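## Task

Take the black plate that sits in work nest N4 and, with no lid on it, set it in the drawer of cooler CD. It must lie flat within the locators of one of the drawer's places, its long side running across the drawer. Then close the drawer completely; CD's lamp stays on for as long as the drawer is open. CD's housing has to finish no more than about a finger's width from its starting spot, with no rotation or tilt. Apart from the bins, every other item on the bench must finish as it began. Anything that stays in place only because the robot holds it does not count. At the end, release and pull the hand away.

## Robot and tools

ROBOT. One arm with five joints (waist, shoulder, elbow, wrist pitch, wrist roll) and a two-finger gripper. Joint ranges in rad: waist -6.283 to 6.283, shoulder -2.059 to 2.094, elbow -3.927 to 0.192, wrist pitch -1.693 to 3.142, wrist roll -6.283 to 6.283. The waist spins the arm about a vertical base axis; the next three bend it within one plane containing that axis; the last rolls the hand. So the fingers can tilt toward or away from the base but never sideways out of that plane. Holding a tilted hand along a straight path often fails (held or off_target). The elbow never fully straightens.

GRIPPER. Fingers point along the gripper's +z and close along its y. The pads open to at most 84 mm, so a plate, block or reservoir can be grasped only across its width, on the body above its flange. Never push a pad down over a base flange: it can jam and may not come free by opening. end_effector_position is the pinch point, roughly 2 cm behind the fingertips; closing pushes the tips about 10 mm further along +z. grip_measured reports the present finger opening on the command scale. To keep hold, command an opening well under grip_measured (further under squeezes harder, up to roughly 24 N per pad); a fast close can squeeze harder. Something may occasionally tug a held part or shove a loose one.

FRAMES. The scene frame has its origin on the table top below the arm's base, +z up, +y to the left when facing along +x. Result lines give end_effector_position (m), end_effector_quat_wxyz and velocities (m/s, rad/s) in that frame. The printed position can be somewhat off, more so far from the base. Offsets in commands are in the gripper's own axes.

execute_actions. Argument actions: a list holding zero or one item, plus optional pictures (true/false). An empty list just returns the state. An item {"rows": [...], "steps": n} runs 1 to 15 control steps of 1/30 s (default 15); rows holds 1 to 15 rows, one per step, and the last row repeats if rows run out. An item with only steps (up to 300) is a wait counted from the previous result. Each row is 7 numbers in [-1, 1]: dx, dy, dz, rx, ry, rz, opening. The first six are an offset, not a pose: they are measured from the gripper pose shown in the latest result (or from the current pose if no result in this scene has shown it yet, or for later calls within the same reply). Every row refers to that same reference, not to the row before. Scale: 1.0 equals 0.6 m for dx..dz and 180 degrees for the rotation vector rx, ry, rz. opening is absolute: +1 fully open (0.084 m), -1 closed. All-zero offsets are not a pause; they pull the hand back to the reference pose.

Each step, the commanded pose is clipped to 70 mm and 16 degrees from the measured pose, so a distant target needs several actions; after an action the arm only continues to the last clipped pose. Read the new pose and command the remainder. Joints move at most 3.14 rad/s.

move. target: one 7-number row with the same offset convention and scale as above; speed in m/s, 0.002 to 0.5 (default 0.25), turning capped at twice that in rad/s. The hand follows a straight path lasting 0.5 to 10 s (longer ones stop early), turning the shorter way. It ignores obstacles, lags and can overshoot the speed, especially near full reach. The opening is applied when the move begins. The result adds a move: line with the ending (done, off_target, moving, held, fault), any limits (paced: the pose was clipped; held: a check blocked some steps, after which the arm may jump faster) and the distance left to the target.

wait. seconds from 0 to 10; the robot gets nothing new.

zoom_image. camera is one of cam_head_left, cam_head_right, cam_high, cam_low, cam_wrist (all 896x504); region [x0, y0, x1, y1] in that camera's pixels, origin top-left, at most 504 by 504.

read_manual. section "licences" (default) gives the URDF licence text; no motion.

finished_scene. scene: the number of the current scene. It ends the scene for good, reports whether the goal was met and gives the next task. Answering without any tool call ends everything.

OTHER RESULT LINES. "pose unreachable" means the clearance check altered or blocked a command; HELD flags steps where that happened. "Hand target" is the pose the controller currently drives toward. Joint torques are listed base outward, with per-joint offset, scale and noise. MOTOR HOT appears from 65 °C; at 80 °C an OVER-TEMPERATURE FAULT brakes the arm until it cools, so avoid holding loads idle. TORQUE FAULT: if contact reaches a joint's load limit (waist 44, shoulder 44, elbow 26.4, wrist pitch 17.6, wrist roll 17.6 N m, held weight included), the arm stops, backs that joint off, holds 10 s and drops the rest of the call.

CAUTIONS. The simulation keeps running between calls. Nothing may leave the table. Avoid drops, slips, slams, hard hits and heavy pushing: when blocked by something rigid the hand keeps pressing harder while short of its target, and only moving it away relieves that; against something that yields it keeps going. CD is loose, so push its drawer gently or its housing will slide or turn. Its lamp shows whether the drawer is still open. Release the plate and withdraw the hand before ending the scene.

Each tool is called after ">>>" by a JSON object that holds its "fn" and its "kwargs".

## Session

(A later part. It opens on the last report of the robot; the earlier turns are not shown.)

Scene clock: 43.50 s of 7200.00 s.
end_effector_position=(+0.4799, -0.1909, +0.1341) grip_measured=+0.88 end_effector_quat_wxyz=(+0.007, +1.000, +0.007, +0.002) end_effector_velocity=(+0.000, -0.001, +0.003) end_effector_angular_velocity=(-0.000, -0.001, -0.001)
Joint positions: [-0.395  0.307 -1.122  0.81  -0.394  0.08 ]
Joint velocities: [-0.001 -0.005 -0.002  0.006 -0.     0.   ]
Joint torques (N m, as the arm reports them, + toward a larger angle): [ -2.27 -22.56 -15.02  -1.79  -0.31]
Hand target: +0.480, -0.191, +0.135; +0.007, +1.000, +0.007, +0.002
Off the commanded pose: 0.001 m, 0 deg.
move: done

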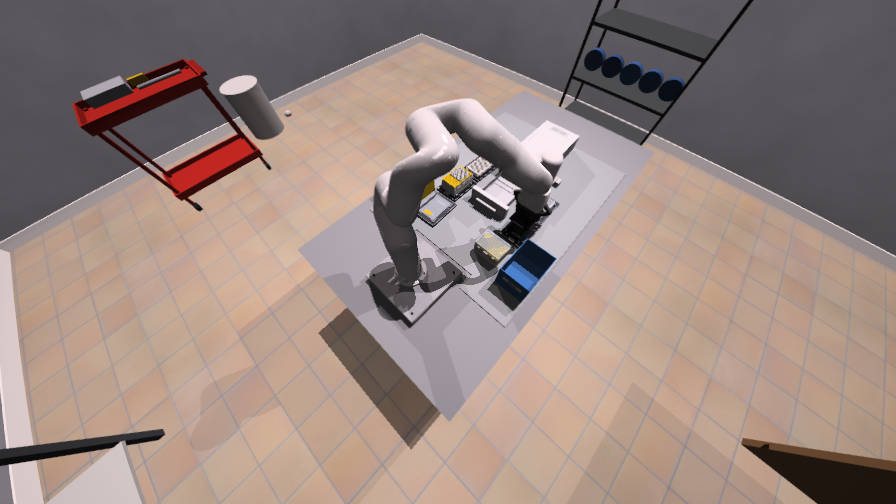

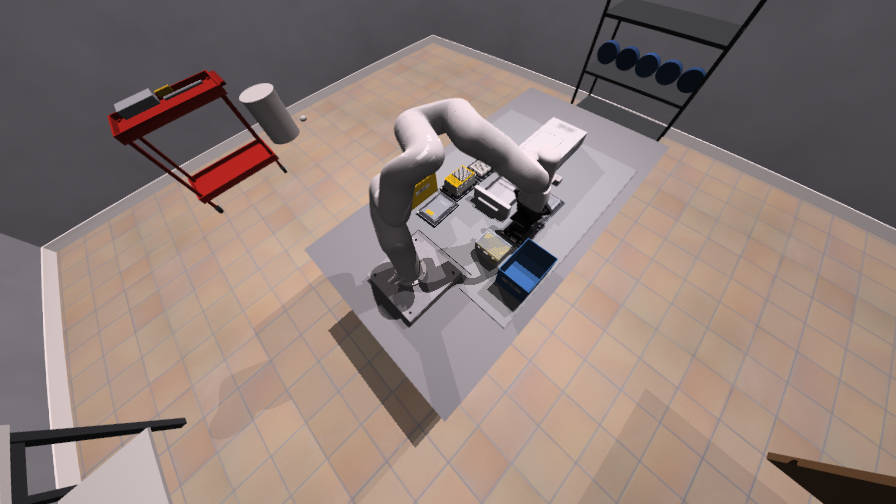

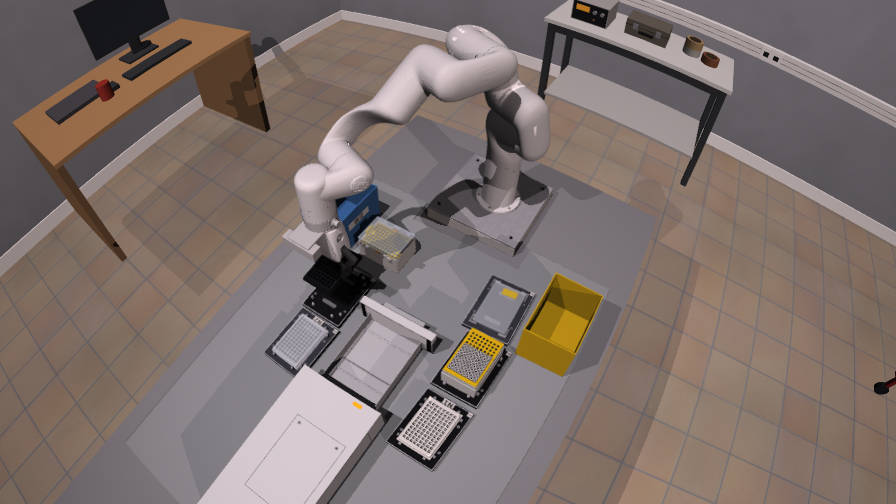

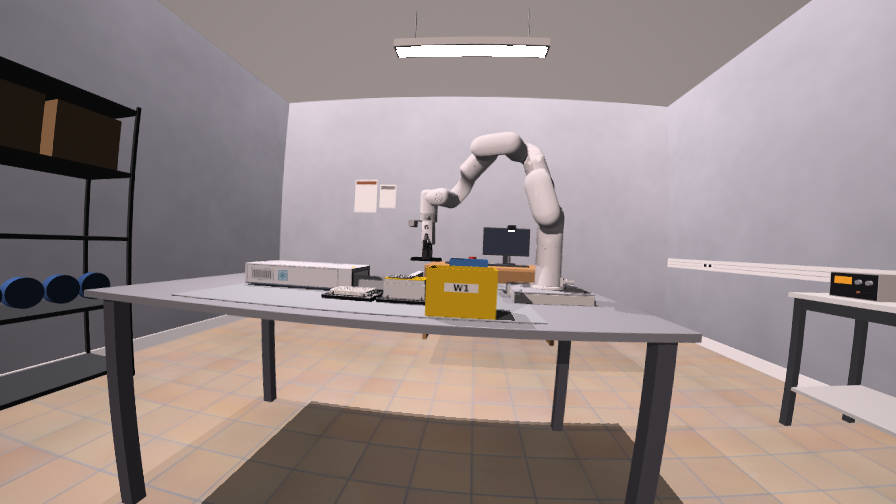

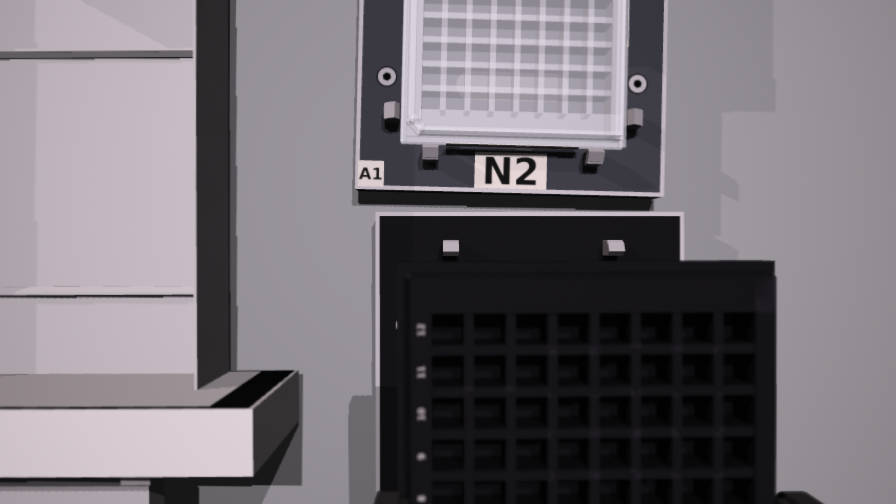

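>>> {"fn": "move", "kwargs": {"target": [0.161,-0.3195,0,0,0,0.5,0], "speed": 0.2}}

>>> {"fn": "move", "kwargs": {"target": [0,0,0.115,0,0,0,0], "speed": 0.05}}

Scene clock: 51.93 s of 7200.00 s.
end_effector_position=(+0.5744, +0.0017, +0.1318) grip_measured=+0.88 end_effector_quat_wxyz=(+0.003, +0.712, -0.702, +0.005) end_effector_velocity=(+0.001, +0.002, +0.000) end_effector_angular_velocity=(+0.000, -0.000, -0.010)
Joint positions: [-0.013  0.483 -1.389  0.901  1.557  0.08 ]
Joint velocities: [ 0.003  0.002 -0.005  0.003  0.014 -0.   ]
Joint torques (N m, as the arm reports them, + toward a larger angle): [ -1.97 -25.94 -15.64  -1.87  -0.36]
Hand target: +0.574, +0.002, +0.132; +0.003, +0.712, -0.702, +0.005
Off the commanded pose: 0.001 m, 0 deg.
After step 90, 1.03 s passed at rest.
move: done

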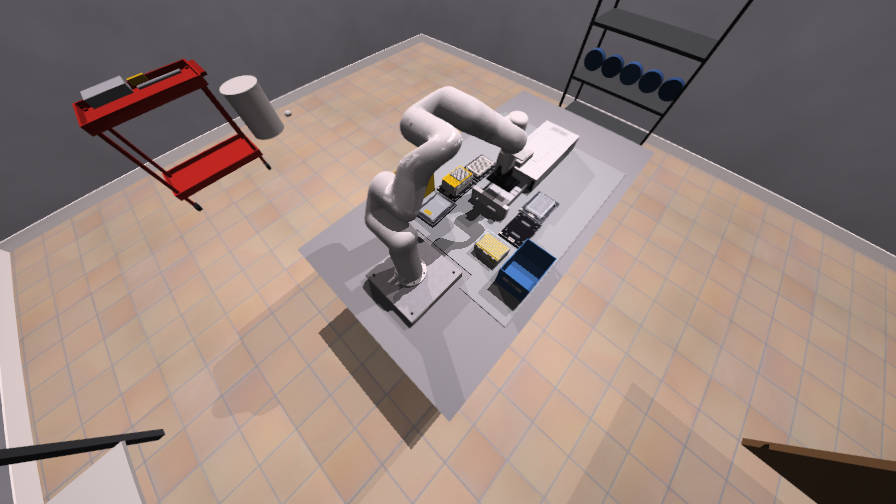

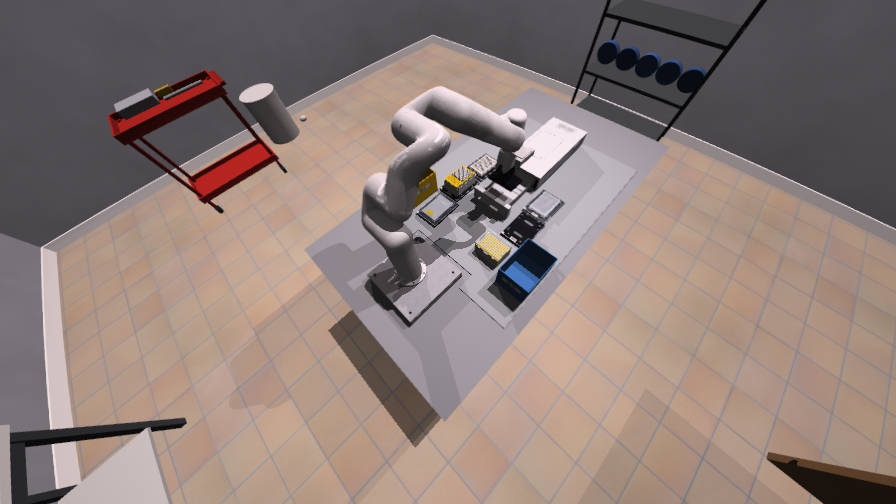

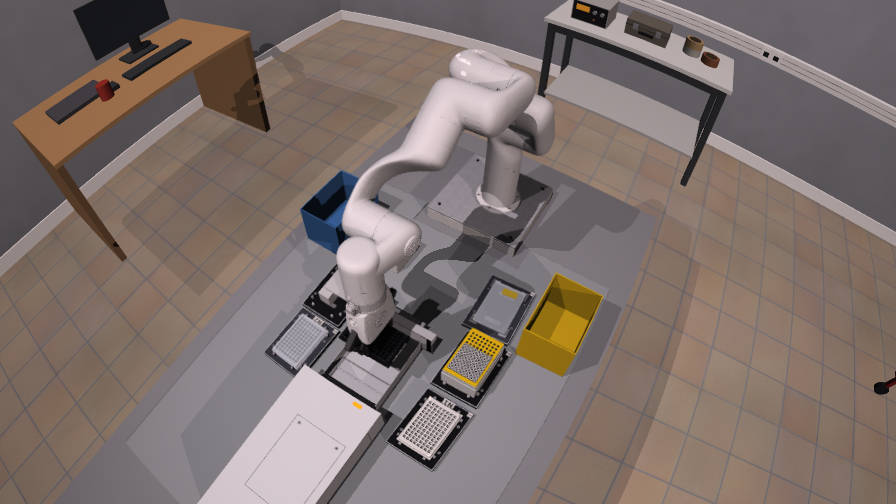

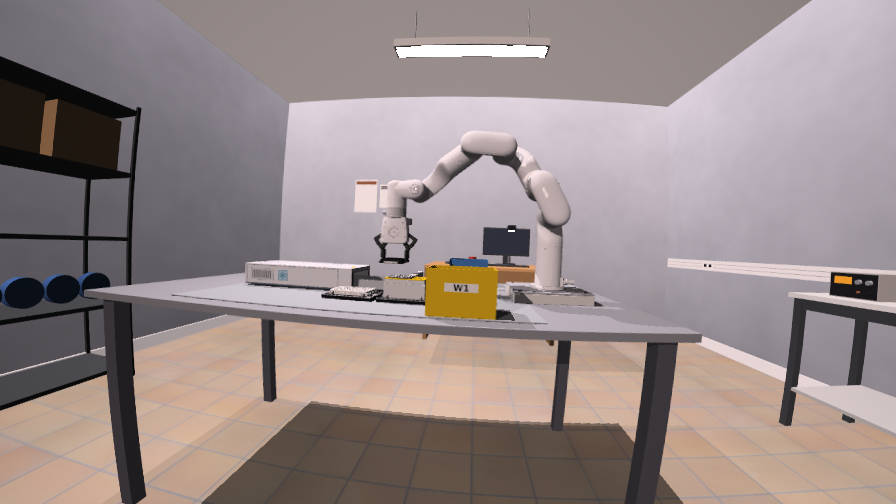

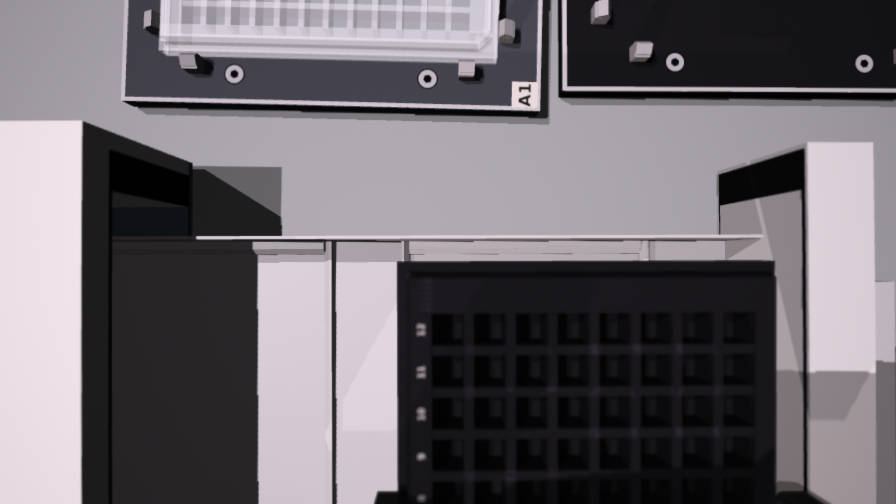

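Scene clock: 53.63 s of 7200.00 s.
end_effector_position=(+0.5746, +0.0009, +0.0633) grip_measured=+0.88 end_effector_quat_wxyz=(+0.003, +0.712, -0.702, +0.005) end_effector_velocity=(+0.002, +0.001, -0.001) end_effector_angular_velocity=(+0.000, -0.005, +0.001)
Joint positions: [-0.013  0.604 -1.361  0.752  1.557  0.08 ]
Joint velocities: [ 0.001  0.005 -0.003 -0.006 -0.    -0.   ]
Joint torques (N m, as the arm reports them, + toward a larger angle): [ -2.06 -26.65 -14.44  -1.93  -0.4 ]
Hand target: +0.574, +0.001, +0.063; +0.003, +0.712, -0.702, +0.005
Off the commanded pose: 0.001 m, 0 deg.
move: done

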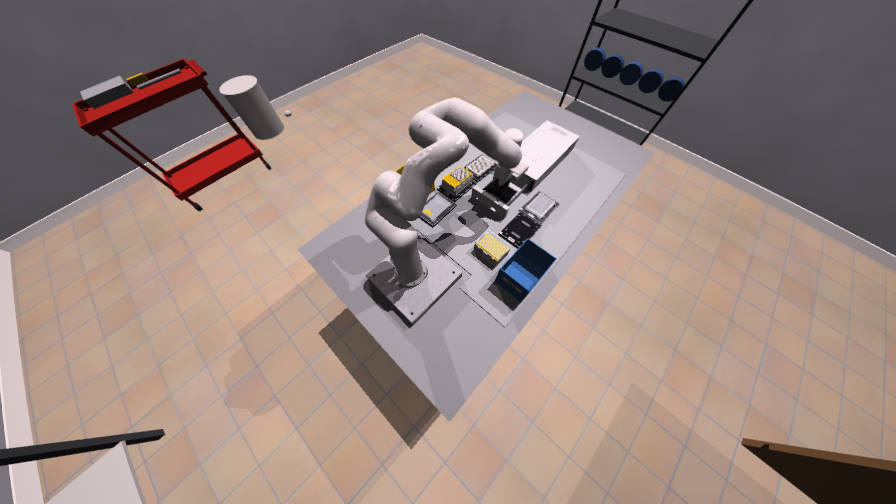

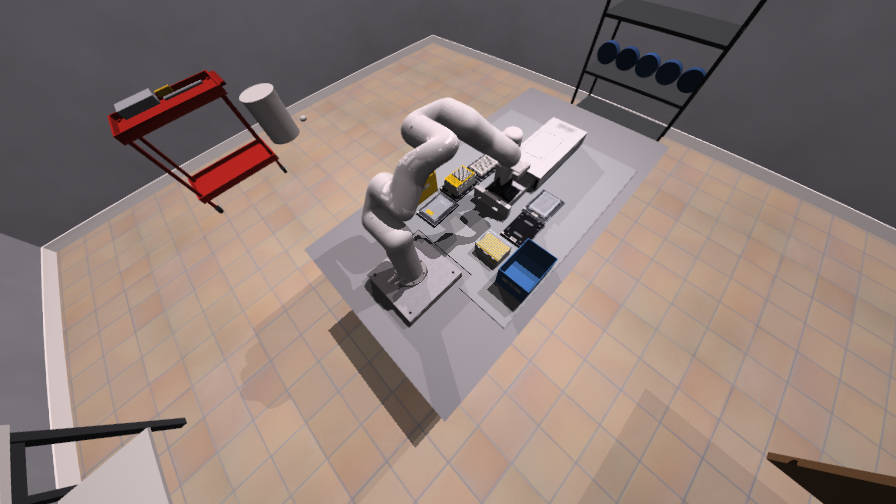

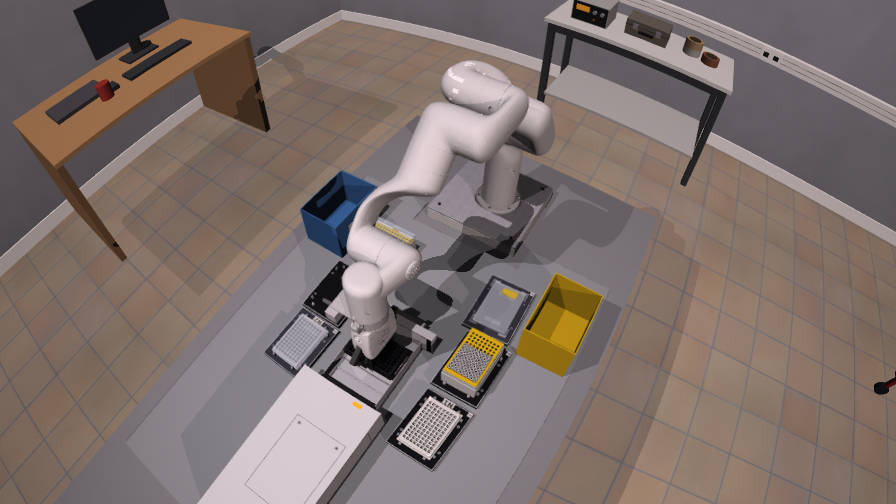

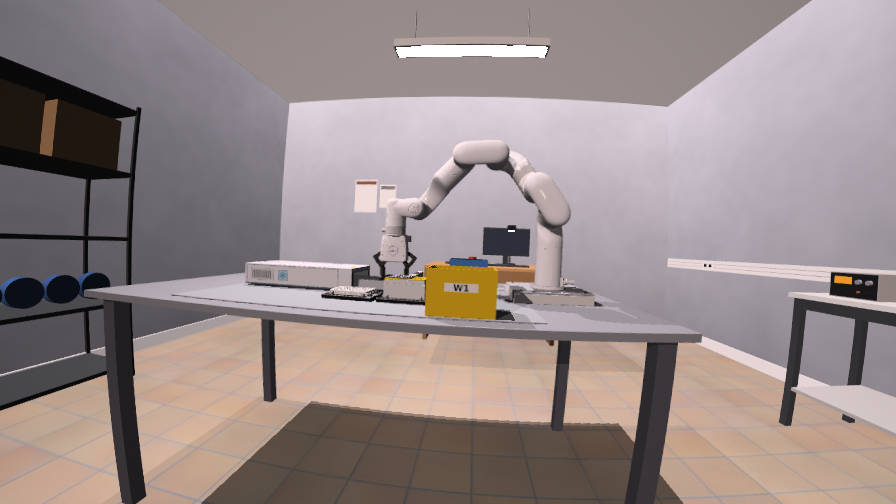

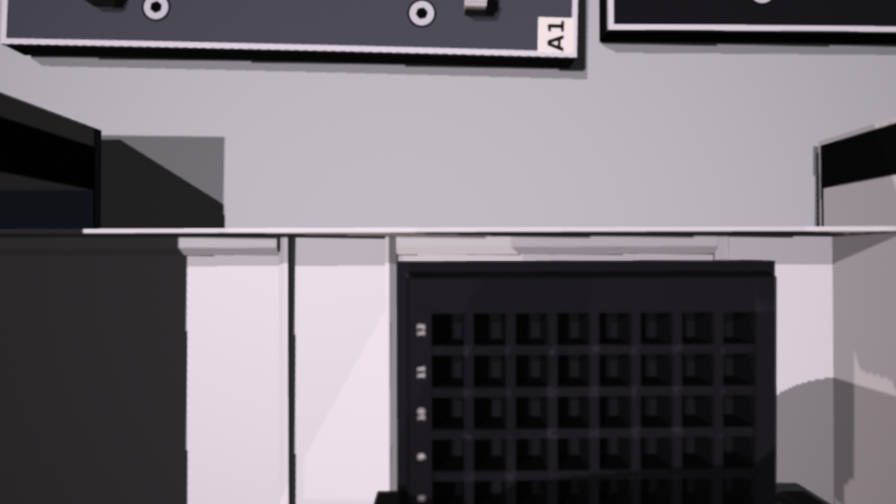

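>>> {"fn": "move", "kwargs": {"target": [-0.001,-0.0022,0.027,0,0,0,0], "speed": 0.02}}

Scene clock: 60.13 s of 7200.00 s.
end_effector_position=(+0.5760, +0.0014, +0.0473) grip_measured=+0.88 end_effector_quat_wxyz=(+0.003, +0.712, -0.702, +0.005) end_effector_velocity=(+0.002, -0.001, +0.000) end_effector_angular_velocity=(+0.000, -0.005, -0.002)
Joint positions: [-0.012  0.64  -1.368  0.722  1.559  0.08 ]
Joint velocities: [-0.002  0.002 -0.003 -0.004  0.    -0.   ]
Joint torques (N m, as the arm reports them, + toward a larger angle): [ -2.08 -26.91 -14.28  -1.77  -0.41]
Hand target: +0.576, +0.001, +0.047; +0.003, +0.712, -0.702, +0.005
Off the commanded pose: 0.000 m, 0 deg.
After step 90, 2.43 s passed at rest.
move: done

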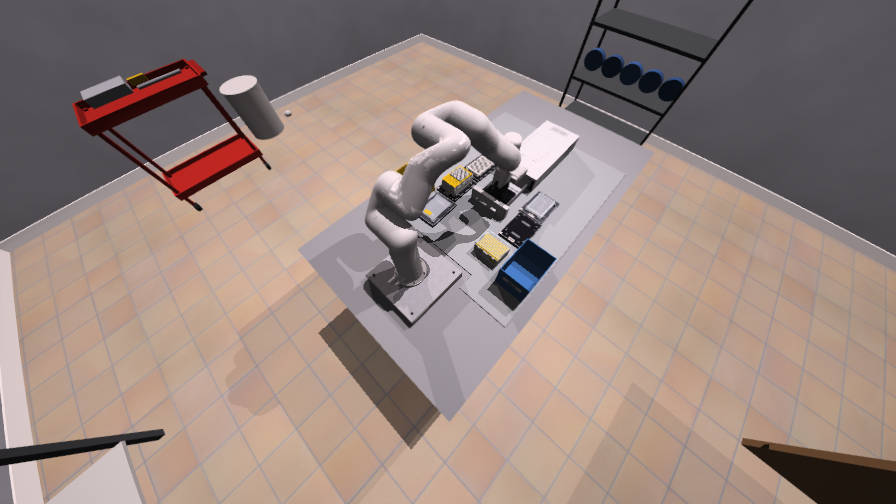

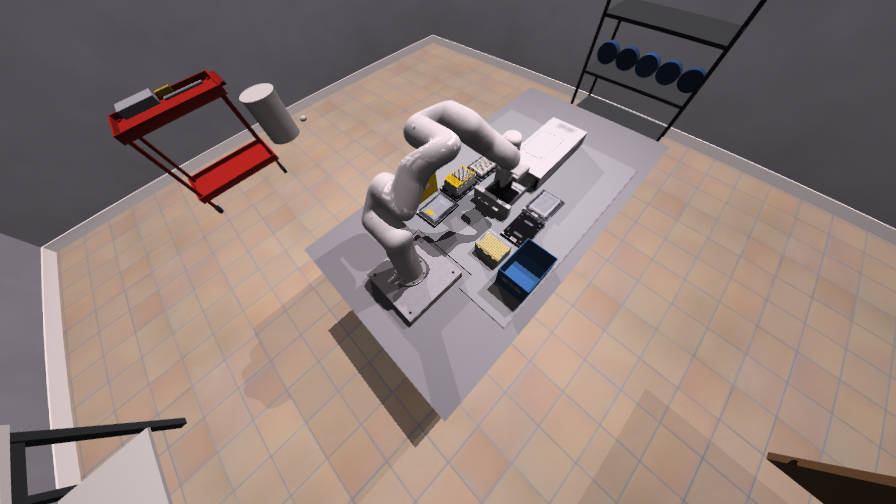

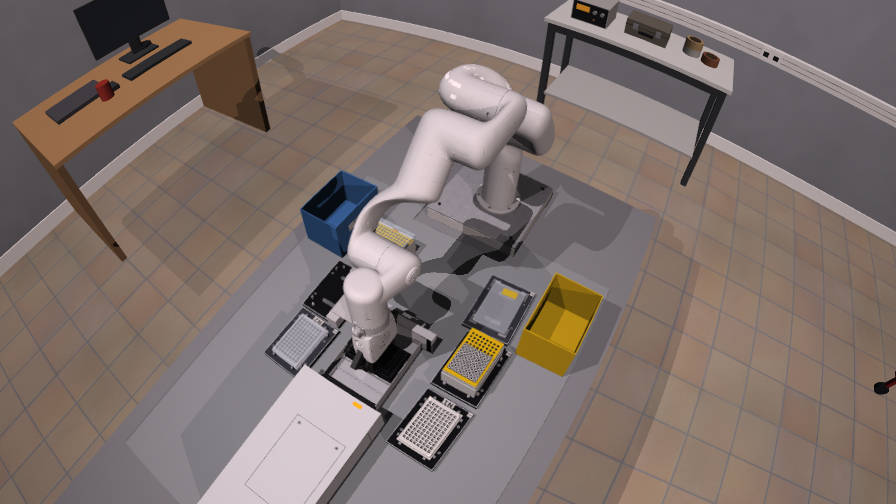

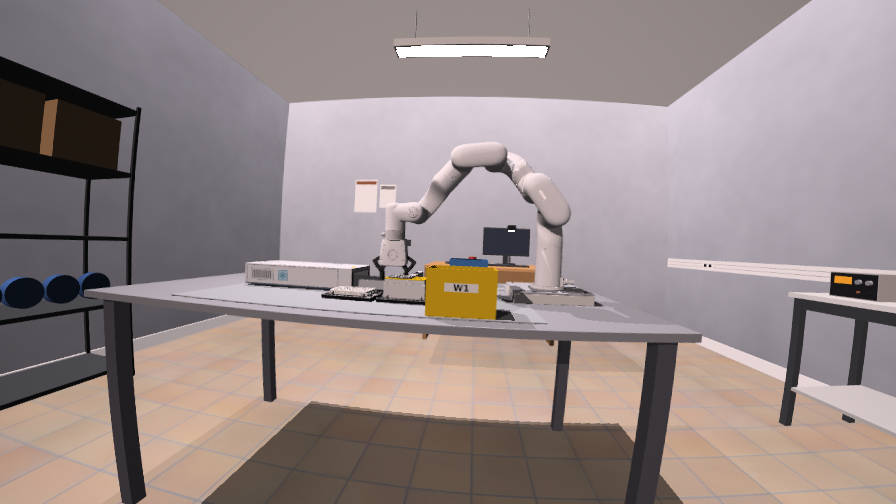

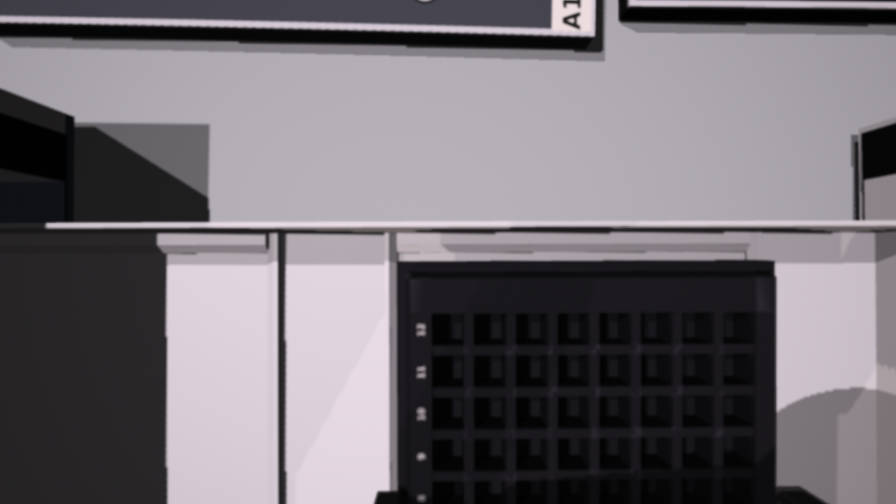

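>>> {"fn": "move", "kwargs": {"target": [0,0,0.0168,0,0,0,0], "speed": 0.01}}

>>> {"fn": "execute_actions", "kwargs": {"actions": [{"rows":[[0,0,-0.001,0,0,0,1]],"steps":15}], "pictures": false}}

>>> {"fn": "move", "kwargs": {"target": [0,0,-0.15,0,0,0,1], "speed": 0.08}}

>>> {"fn": "move", "kwargs": {"target": [0,0.1,0,0,0,-0.5,-1], "speed": 0.3}}

Scene clock: 65.53 s of 7200.00 s.
end_effector_position=(+0.5767, +0.0012, +0.0383) grip_measured=+0.88 end_effector_quat_wxyz=(+0.002, +0.712, -0.702, +0.006) end_effector_velocity=(+0.001, +0.001, -0.001) end_effector_angular_velocity=(+0.000, -0.003, +0.001)
Joint positions: [-0.012  0.659 -1.37   0.703  1.559  0.08 ]
Joint velocities: [ 0.001  0.003 -0.001 -0.004  0.     0.   ]
Joint torques (N m, as the arm reports them, + toward a larger angle): [ -1.75 -24.37 -12.72  -1.92  -0.33]
Hand target: +0.576, +0.001, +0.037; +0.003, +0.712, -0.702, +0.005
Off the commanded pose: 0.001 m, 0 deg.
After step 90, 1.20 s passed at rest.
move: done

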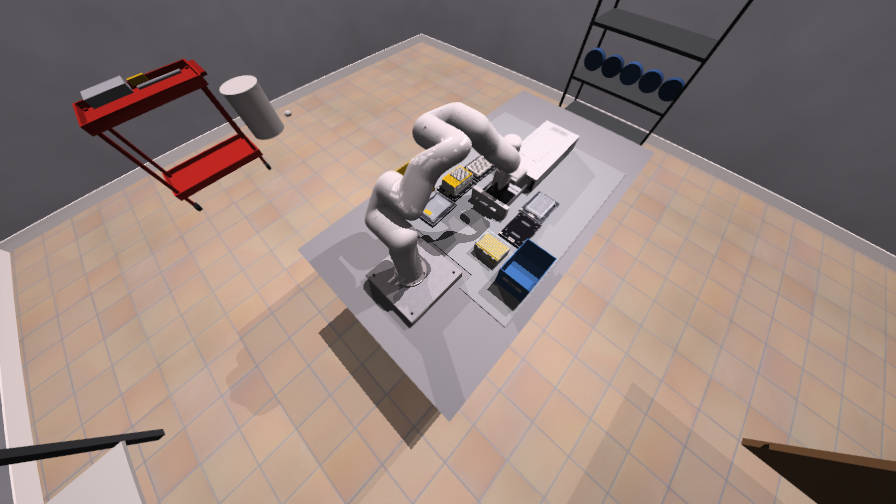

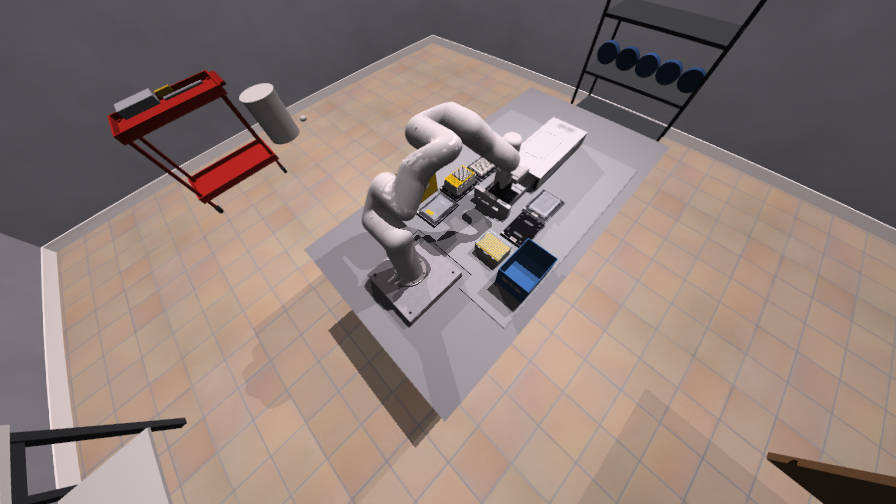

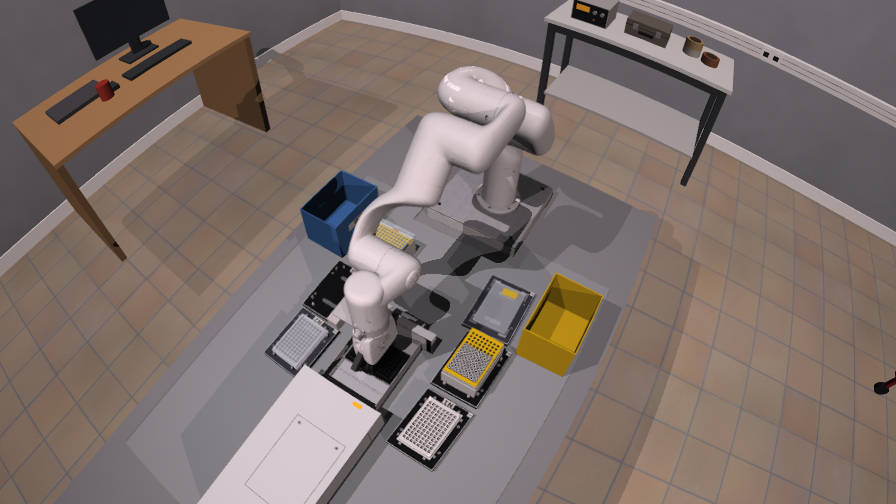

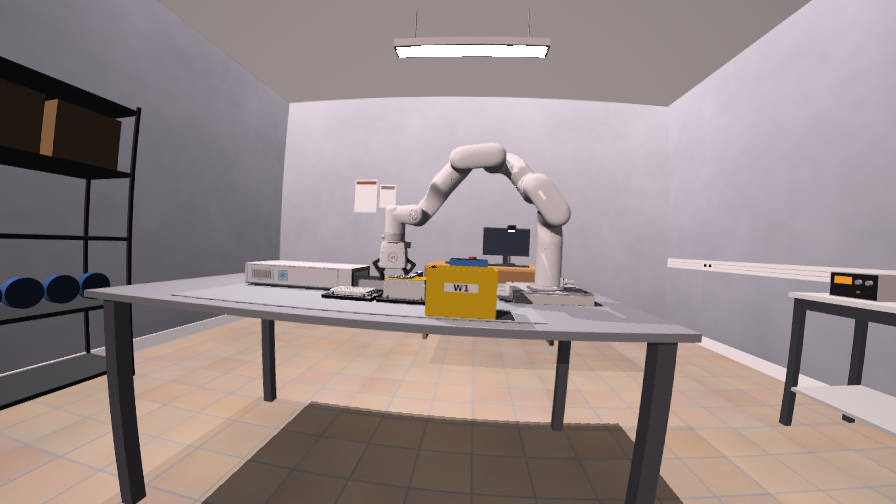

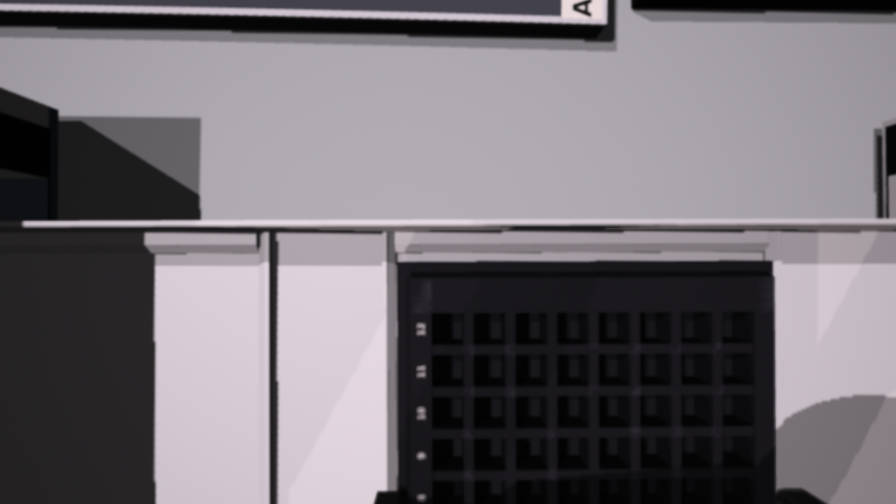

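Scene clock: 66.03 s of 7200.00 s.
end_effector_position=(+0.5766, +0.0013, +0.0388) grip_measured=+1.00 end_effector_quat_wxyz=(+0.002, +0.712, -0.702, +0.006) end_effector_velocity=(-0.000, +0.001, +0.000) end_effector_angular_velocity=(+0.000, -0.000, +0.001)
Joint positions: [-0.012  0.658 -1.37   0.704  1.559  0.084]
Joint velocities: [ 0.001 -0.     0.    -0.     0.    -0.   ]
Joint torques (N m, as the arm reports them, + toward a larger angle): [ -2.24 -26.59 -13.98  -1.79  -0.34]
Hand target: +0.577, +0.001, +0.039; +0.002, +0.712, -0.702, +0.006
Off the commanded pose: 0.000 m, 0 deg.
Steps of this call (steps 1 to 15: all 15 steps of this action). Readings (end_effector_position):
1: (+0.5767, +0.0012, +0.0383)
2: (+0.5767, +0.0012, +0.0383)
4: (+0.5761, +0.0013, +0.0378)
8: (+0.5762, +0.0013, +0.0382)
15: the state above

Scene clock: 67.77 s of 7200.00 s.
end_effector_position=(+0.5761, +0.0022, +0.1281) grip_measured=+1.00 end_effector_quat_wxyz=(+0.002, +0.712, -0.702, +0.006) end_effector_velocity=(+0.001, +0.000, +0.004) end_effector_angular_velocity=(+0.000, -0.001, +0.000)
Joint positions: [-0.012  0.493 -1.393  0.893  1.559  0.084]
Joint velocities: [ 0.001 -0.005 -0.003  0.007  0.    -0.   ]
Joint torques (N m, as the arm reports them, + toward a larger angle): [ -2.05 -25.7  -15.54  -2.01  -0.32]
Hand target: +0.576, +0.002, +0.129; +0.002, +0.712, -0.702, +0.006
Off the commanded pose: 0.001 m, 0 deg.
move: done

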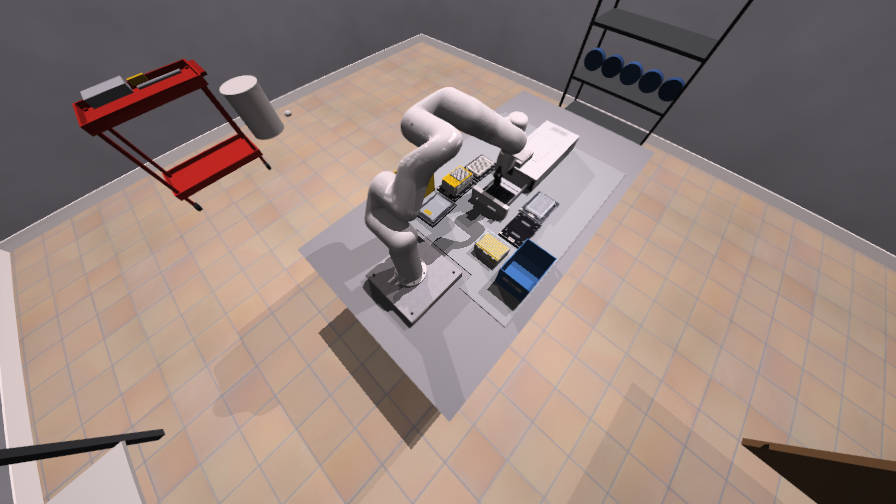

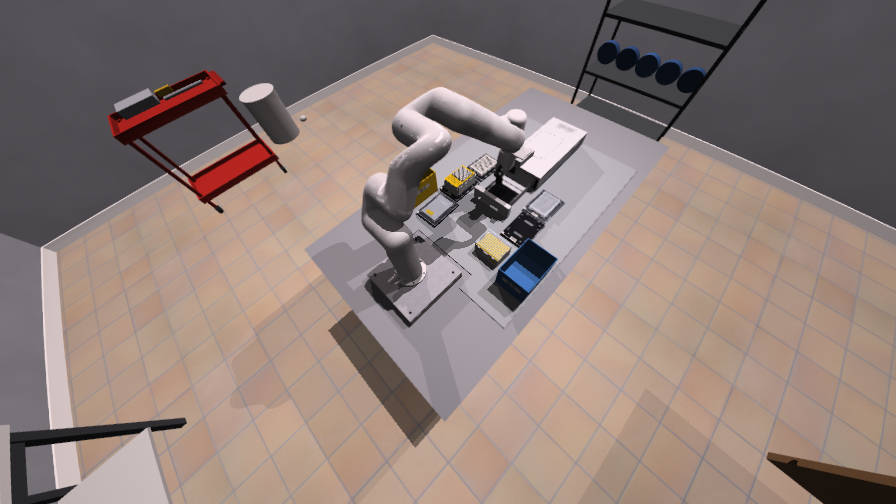

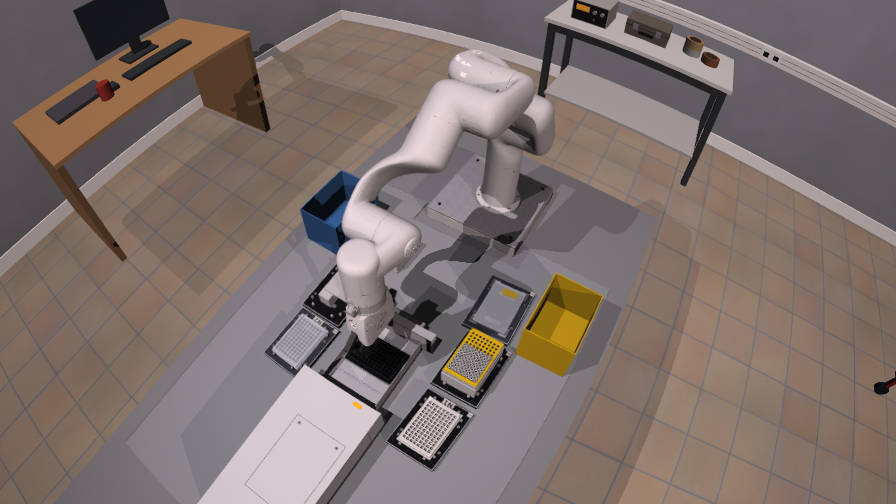

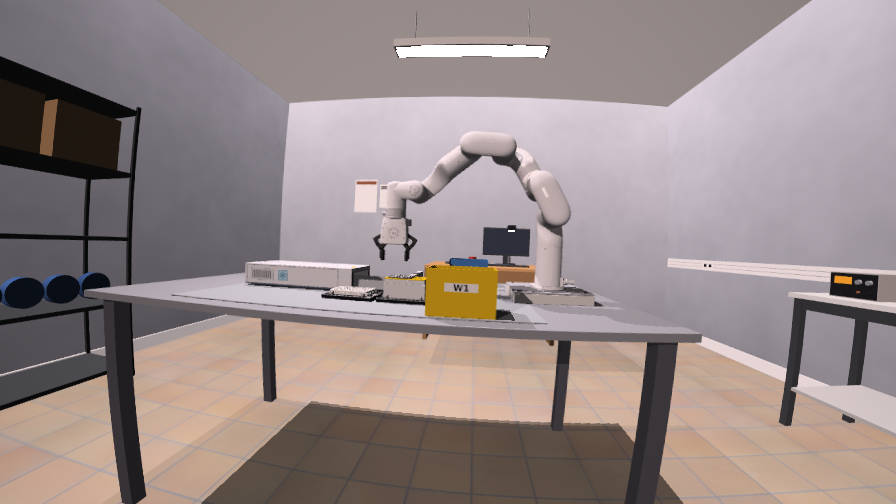

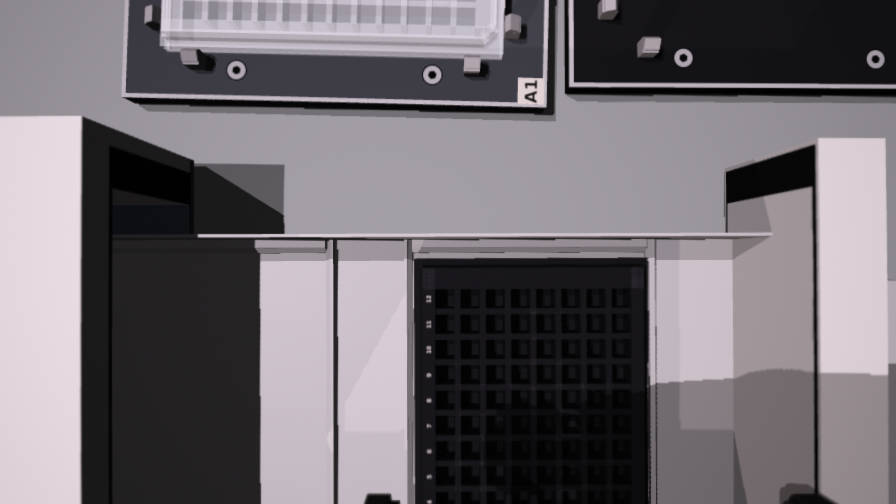

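Scene clock: 70.93 s of 7200.00 s.
end_effector_position=(+0.5162, +0.0015, +0.1280) grip_measured=-1.00 end_effector_quat_wxyz=(+0.006, +1.000, +0.007, +0.002) end_effector_velocity=(-0.000, -0.000, +0.000) end_effector_angular_velocity=(-0.000, -0.001, +0.011)
Joint positions: [-0.014  0.311 -1.115  0.797 -0.012  0.   ]
Joint velocities: [-0.    -0.001  0.002 -0.001 -0.011  0.   ]
Joint torques (N m, as the arm reports them, + toward a larger angle): [ -2.2  -22.34 -14.8   -1.89  -0.41]
Hand target: +0.516, +0.002, +0.128; +0.006, +1.000, +0.007, +0.002
Off the commanded pose: 0.000 m, 0 deg.
move: done

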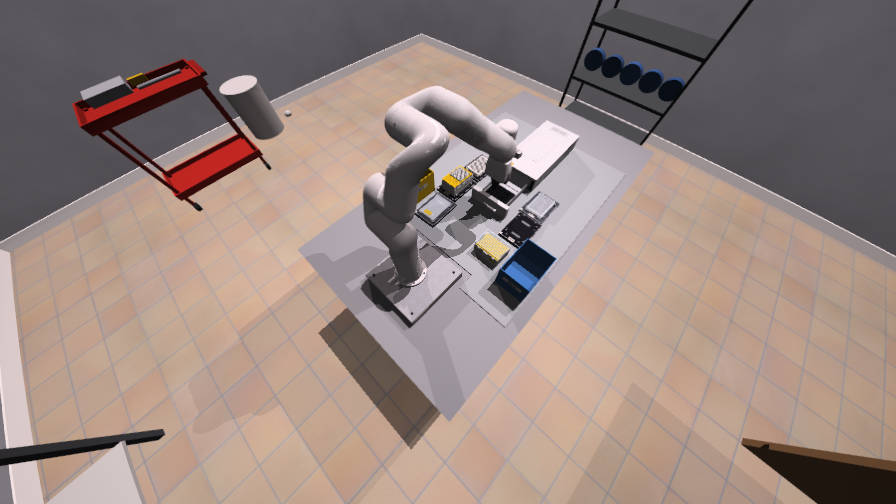

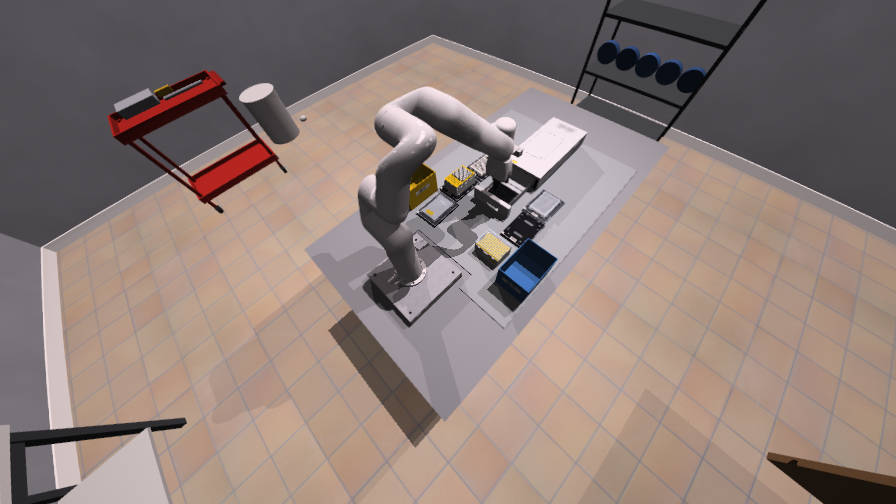

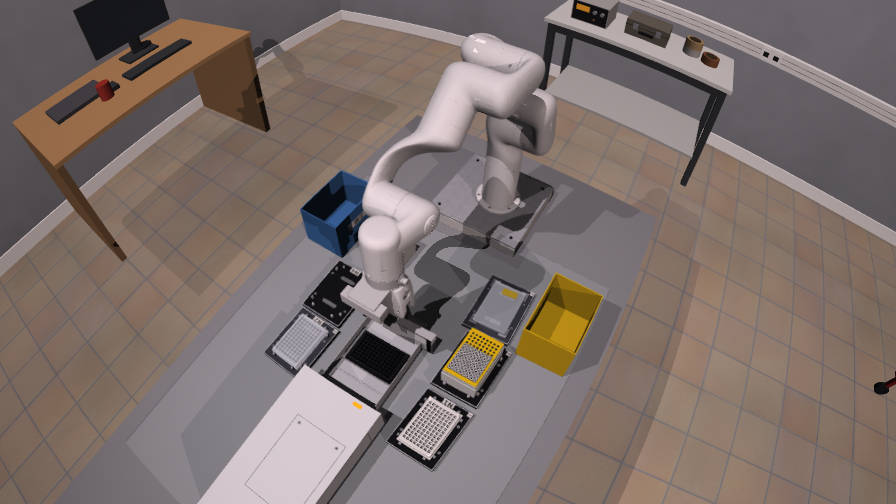

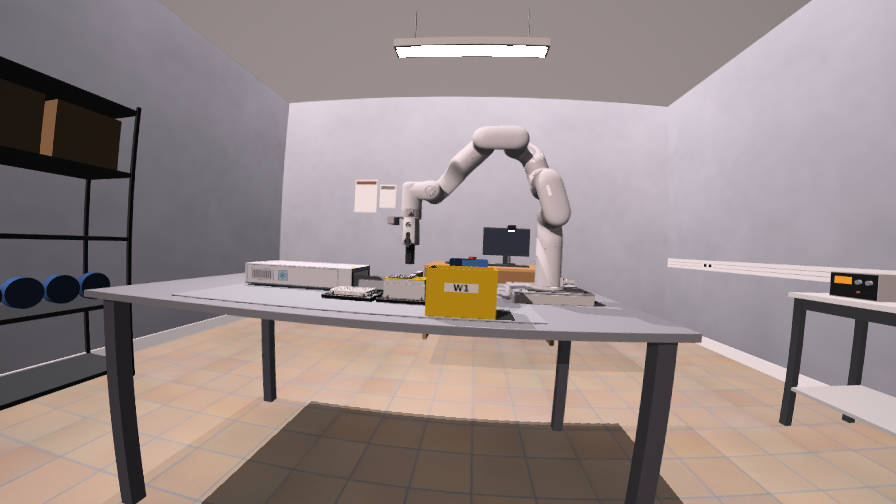

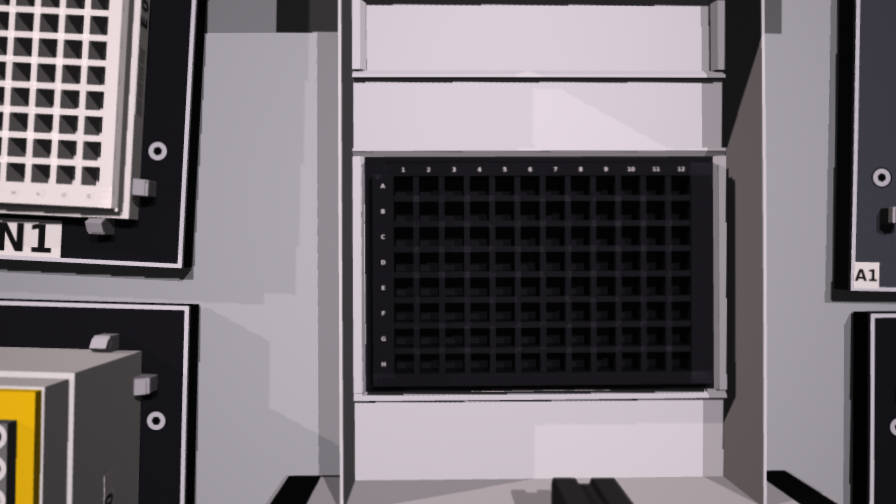

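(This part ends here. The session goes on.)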